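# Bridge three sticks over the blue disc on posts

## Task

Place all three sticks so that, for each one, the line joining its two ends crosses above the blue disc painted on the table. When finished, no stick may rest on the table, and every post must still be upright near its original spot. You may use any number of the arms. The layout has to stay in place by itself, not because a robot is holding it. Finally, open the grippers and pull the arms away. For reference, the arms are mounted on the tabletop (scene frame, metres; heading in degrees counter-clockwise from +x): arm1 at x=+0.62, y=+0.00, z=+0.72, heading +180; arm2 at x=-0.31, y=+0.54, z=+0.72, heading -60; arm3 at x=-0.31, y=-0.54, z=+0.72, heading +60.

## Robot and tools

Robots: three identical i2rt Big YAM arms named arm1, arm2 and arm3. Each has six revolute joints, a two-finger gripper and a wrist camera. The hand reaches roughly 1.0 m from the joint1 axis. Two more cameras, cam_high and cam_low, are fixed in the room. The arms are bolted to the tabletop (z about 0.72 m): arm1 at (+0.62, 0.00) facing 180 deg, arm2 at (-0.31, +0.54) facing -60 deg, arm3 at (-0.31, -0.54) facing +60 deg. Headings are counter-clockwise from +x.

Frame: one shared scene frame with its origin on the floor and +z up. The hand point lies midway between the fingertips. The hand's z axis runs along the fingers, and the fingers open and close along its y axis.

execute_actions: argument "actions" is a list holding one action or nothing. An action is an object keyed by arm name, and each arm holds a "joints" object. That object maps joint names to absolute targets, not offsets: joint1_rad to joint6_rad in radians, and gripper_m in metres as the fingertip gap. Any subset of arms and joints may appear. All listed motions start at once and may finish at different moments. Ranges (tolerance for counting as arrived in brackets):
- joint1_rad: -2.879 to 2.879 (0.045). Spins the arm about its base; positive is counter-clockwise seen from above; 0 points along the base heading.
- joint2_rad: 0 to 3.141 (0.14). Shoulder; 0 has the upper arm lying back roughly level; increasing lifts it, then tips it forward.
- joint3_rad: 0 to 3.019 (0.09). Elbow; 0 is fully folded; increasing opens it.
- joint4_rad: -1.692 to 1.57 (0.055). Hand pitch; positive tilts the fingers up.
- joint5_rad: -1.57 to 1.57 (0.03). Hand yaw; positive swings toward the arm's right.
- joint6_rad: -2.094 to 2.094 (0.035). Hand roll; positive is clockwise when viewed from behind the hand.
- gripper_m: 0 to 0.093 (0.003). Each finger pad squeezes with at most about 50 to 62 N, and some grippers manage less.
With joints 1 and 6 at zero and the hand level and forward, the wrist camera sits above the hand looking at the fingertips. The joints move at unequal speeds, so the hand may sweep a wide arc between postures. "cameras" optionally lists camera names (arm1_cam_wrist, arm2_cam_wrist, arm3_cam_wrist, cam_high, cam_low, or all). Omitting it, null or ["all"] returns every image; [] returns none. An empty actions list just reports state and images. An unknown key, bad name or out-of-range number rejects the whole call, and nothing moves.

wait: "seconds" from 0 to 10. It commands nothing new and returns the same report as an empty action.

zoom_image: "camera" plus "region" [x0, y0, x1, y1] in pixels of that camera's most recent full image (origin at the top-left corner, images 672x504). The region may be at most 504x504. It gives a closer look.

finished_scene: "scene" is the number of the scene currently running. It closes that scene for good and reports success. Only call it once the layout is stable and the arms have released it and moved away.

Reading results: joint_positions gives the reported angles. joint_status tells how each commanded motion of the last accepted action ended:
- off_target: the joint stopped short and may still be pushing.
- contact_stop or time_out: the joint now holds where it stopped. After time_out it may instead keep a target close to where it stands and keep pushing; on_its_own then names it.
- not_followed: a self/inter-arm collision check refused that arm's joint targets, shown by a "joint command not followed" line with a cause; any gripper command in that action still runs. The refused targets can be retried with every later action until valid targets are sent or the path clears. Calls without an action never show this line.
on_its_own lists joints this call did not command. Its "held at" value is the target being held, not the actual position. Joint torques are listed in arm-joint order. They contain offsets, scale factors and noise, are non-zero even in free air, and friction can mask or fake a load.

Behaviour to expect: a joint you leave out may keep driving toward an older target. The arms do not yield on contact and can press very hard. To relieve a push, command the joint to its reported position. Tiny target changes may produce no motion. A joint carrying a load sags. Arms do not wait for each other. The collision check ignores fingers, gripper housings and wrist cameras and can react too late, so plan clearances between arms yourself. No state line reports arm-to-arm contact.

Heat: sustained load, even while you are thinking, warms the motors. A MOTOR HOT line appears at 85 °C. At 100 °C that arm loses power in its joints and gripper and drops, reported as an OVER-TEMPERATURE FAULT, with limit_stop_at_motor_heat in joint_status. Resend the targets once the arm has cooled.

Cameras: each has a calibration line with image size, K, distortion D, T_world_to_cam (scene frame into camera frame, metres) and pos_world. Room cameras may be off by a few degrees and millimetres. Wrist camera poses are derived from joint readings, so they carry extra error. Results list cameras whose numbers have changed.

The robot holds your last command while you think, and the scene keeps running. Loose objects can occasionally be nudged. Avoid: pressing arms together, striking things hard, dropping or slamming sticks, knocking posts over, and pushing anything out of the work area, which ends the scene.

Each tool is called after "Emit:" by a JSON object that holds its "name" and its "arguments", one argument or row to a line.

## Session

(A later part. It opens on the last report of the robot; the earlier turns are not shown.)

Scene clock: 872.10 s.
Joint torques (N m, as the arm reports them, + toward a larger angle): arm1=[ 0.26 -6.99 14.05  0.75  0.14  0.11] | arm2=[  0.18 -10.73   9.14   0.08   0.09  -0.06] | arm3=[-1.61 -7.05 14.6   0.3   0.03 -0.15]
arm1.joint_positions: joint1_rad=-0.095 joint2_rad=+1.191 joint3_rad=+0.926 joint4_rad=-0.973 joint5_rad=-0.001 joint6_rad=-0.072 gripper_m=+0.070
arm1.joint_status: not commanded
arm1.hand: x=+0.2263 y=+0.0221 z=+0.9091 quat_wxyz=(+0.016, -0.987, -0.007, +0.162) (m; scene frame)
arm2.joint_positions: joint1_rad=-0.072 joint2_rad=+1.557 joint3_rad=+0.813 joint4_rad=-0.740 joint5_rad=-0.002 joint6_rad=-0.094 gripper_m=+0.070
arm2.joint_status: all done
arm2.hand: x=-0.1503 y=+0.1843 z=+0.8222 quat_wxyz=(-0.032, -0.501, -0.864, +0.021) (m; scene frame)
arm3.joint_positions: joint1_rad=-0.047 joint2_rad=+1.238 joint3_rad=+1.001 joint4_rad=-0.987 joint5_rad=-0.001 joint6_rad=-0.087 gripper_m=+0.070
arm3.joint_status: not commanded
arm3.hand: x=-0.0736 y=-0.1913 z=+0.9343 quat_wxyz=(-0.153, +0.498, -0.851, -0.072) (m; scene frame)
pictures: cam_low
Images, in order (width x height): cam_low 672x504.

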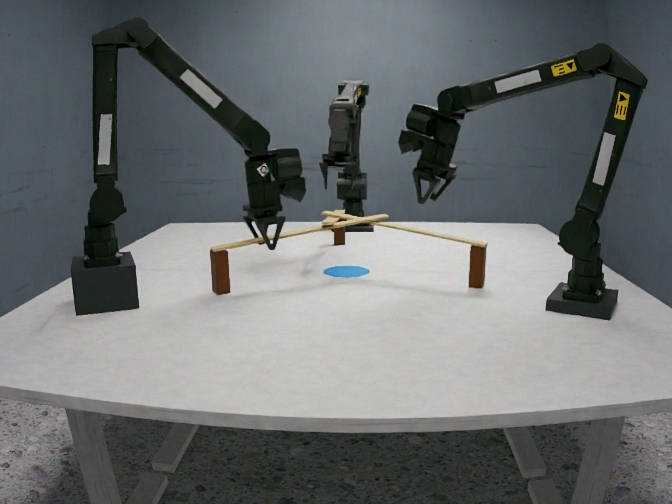

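Emit:
{"name": "execute_actions", "arguments": {
  "actions": [
    {"arm1":{"joints":{"joint2_rad":0.75,"joint3_rad":0.92}},"arm2":{"joints":{"joint2_rad":0.95}},"arm3":{"joints":{"joint2_rad":0.75,"joint3_rad":1.0}}}
  ]
}}

Emit:
{"name": "zoom_image", "arguments": {
  "camera": "cam_high",
  "region": [270, 195, 390, 295]
}}

Emit:
{"name": "zoom_image", "arguments": {
  "camera": "cam_high",
  "region": [200, 130, 460, 335]
}}

Scene clock: 889.23 s.
Joint torques (N m, as the arm reports them, + toward a larger angle): arm1=[ 0.11 -1.19 11.01  1.32  0.12  0.05] | arm2=[ 1.58 -5.15 12.06  1.34  0.12 -0.12] | arm3=[-1.6  -1.6  11.79  0.97  0.03 -0.17]
arm1.joint_positions: joint1_rad=-0.095 joint2_rad=+0.743 joint3_rad=+0.914 joint4_rad=-0.973 joint5_rad=-0.001 joint6_rad=-0.072 gripper_m=+0.070
arm1.joint_status: all done
arm1.hand: x=+0.2823 y=+0.0169 z=+1.0597 quat_wxyz=(+0.030, -0.928, -0.008, +0.371) (m; scene frame)
arm2.joint_positions: joint1_rad=-0.072 joint2_rad=+0.939 joint3_rad=+0.813 joint4_rad=-0.740 joint5_rad=-0.002 joint6_rad=-0.094 gripper_m=+0.070
arm2.joint_status: all done
arm2.hand: x=-0.1479 y=+0.1779 z=+1.0566 quat_wxyz=(-0.278, -0.472, -0.813, +0.196) (m; scene frame)
arm3.joint_positions: joint1_rad=-0.047 joint2_rad=+0.736 joint3_rad=+0.994 joint4_rad=-0.987 joint5_rad=-0.001 joint6_rad=-0.087 gripper_m=+0.070
arm3.joint_status: all done
arm3.hand: x=-0.1169 y=-0.2541 z=+1.1139 quat_wxyz=(-0.366, +0.462, -0.789, -0.173) (m; scene frame)
pictures: arm1_cam_wrist, arm2_cam_wrist, arm3_cam_wrist, cam_high, cam_low
camera_calibration (this result's frames):
arm1_cam_wrist: T_world_to_cam=[[0.0167259, 0.99862, 0.0497864, -0.0706983], [0.991617, -0.010187, -0.128806, -0.140055], [-0.128121, 0.0515235, -0.990419, 1.2099], [0, 0, 0, 1]] pos_world=[0.295078, 0.00683558, 1.18379]
arm2_cam_wrist: T_world_to_cam=[[-0.879831, -0.472336, 0.0528793, -0.0977497], [-0.474981, 0.877796, -0.0621931, -0.156577], [-0.0170412, -0.0798361, -0.996662, 1.18715], [0, 0, 0, 1]] pos_world=[-0.140144, 0.18605, 1.17862]
arm3_cam_wrist: T_world_to_cam=[[0.860523, -0.505919, 0.059542, -0.0890395], [-0.487923, -0.852165, -0.189065, -0.0609058], [0.146391, 0.133643, -0.980158, 1.26814], [0, 0, 0, 1]] pos_world=[-0.138742, -0.266427, 1.23676]
Images, in order (width x height): arm1_cam_wrist 672x504, arm2_cam_wrist 672x504, arm3_cam_wrist 672x504, cam_high 672x504, cam_low 672x504.

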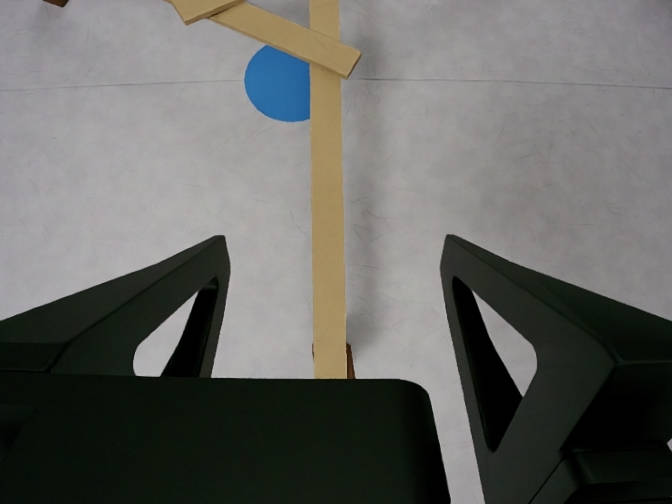

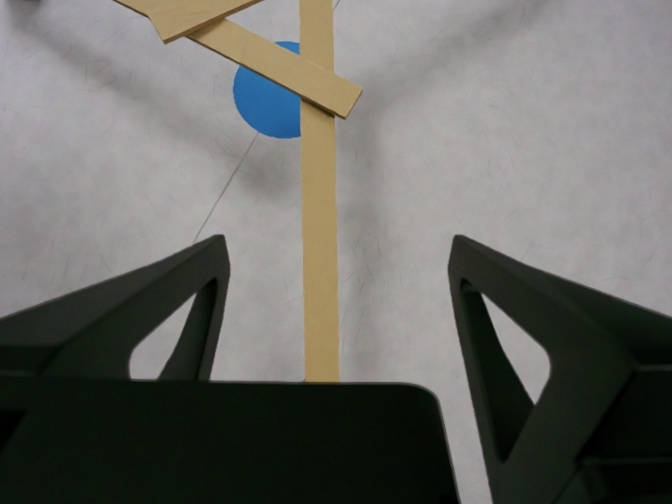

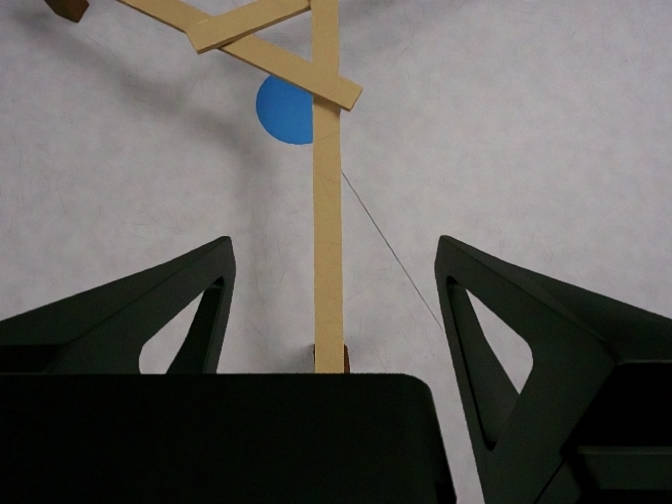

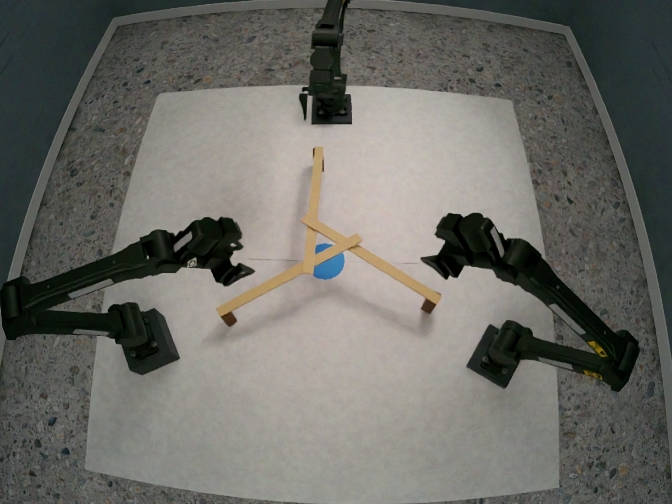

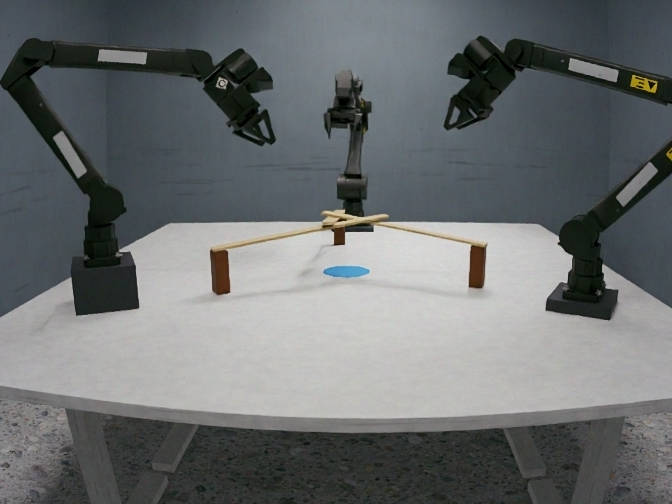

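Region (270, 195, 390, 295) of cam_high's 672x504 image, scaled by 4.200, with more detail than that image has.

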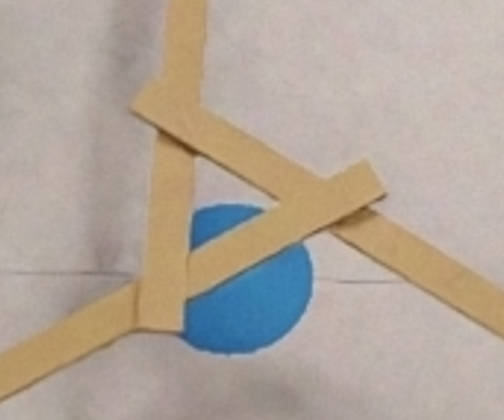

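Region (200, 130, 460, 335) of cam_high's 672x504 image, scaled by 1.938, with more detail than that image has; it fills the top 397 rows of this view, and the rest is white.

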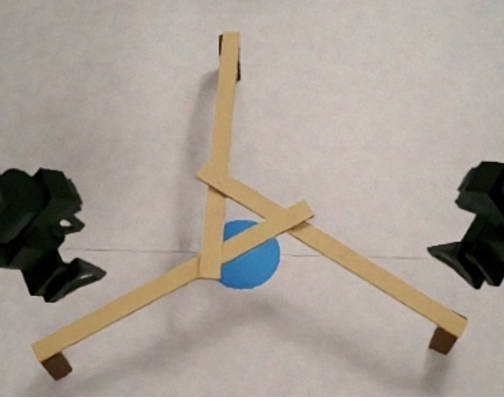

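Emit:
{"name": "finished_scene", "arguments": {
  "scene": 1
}}

The scene is finished: the task was done.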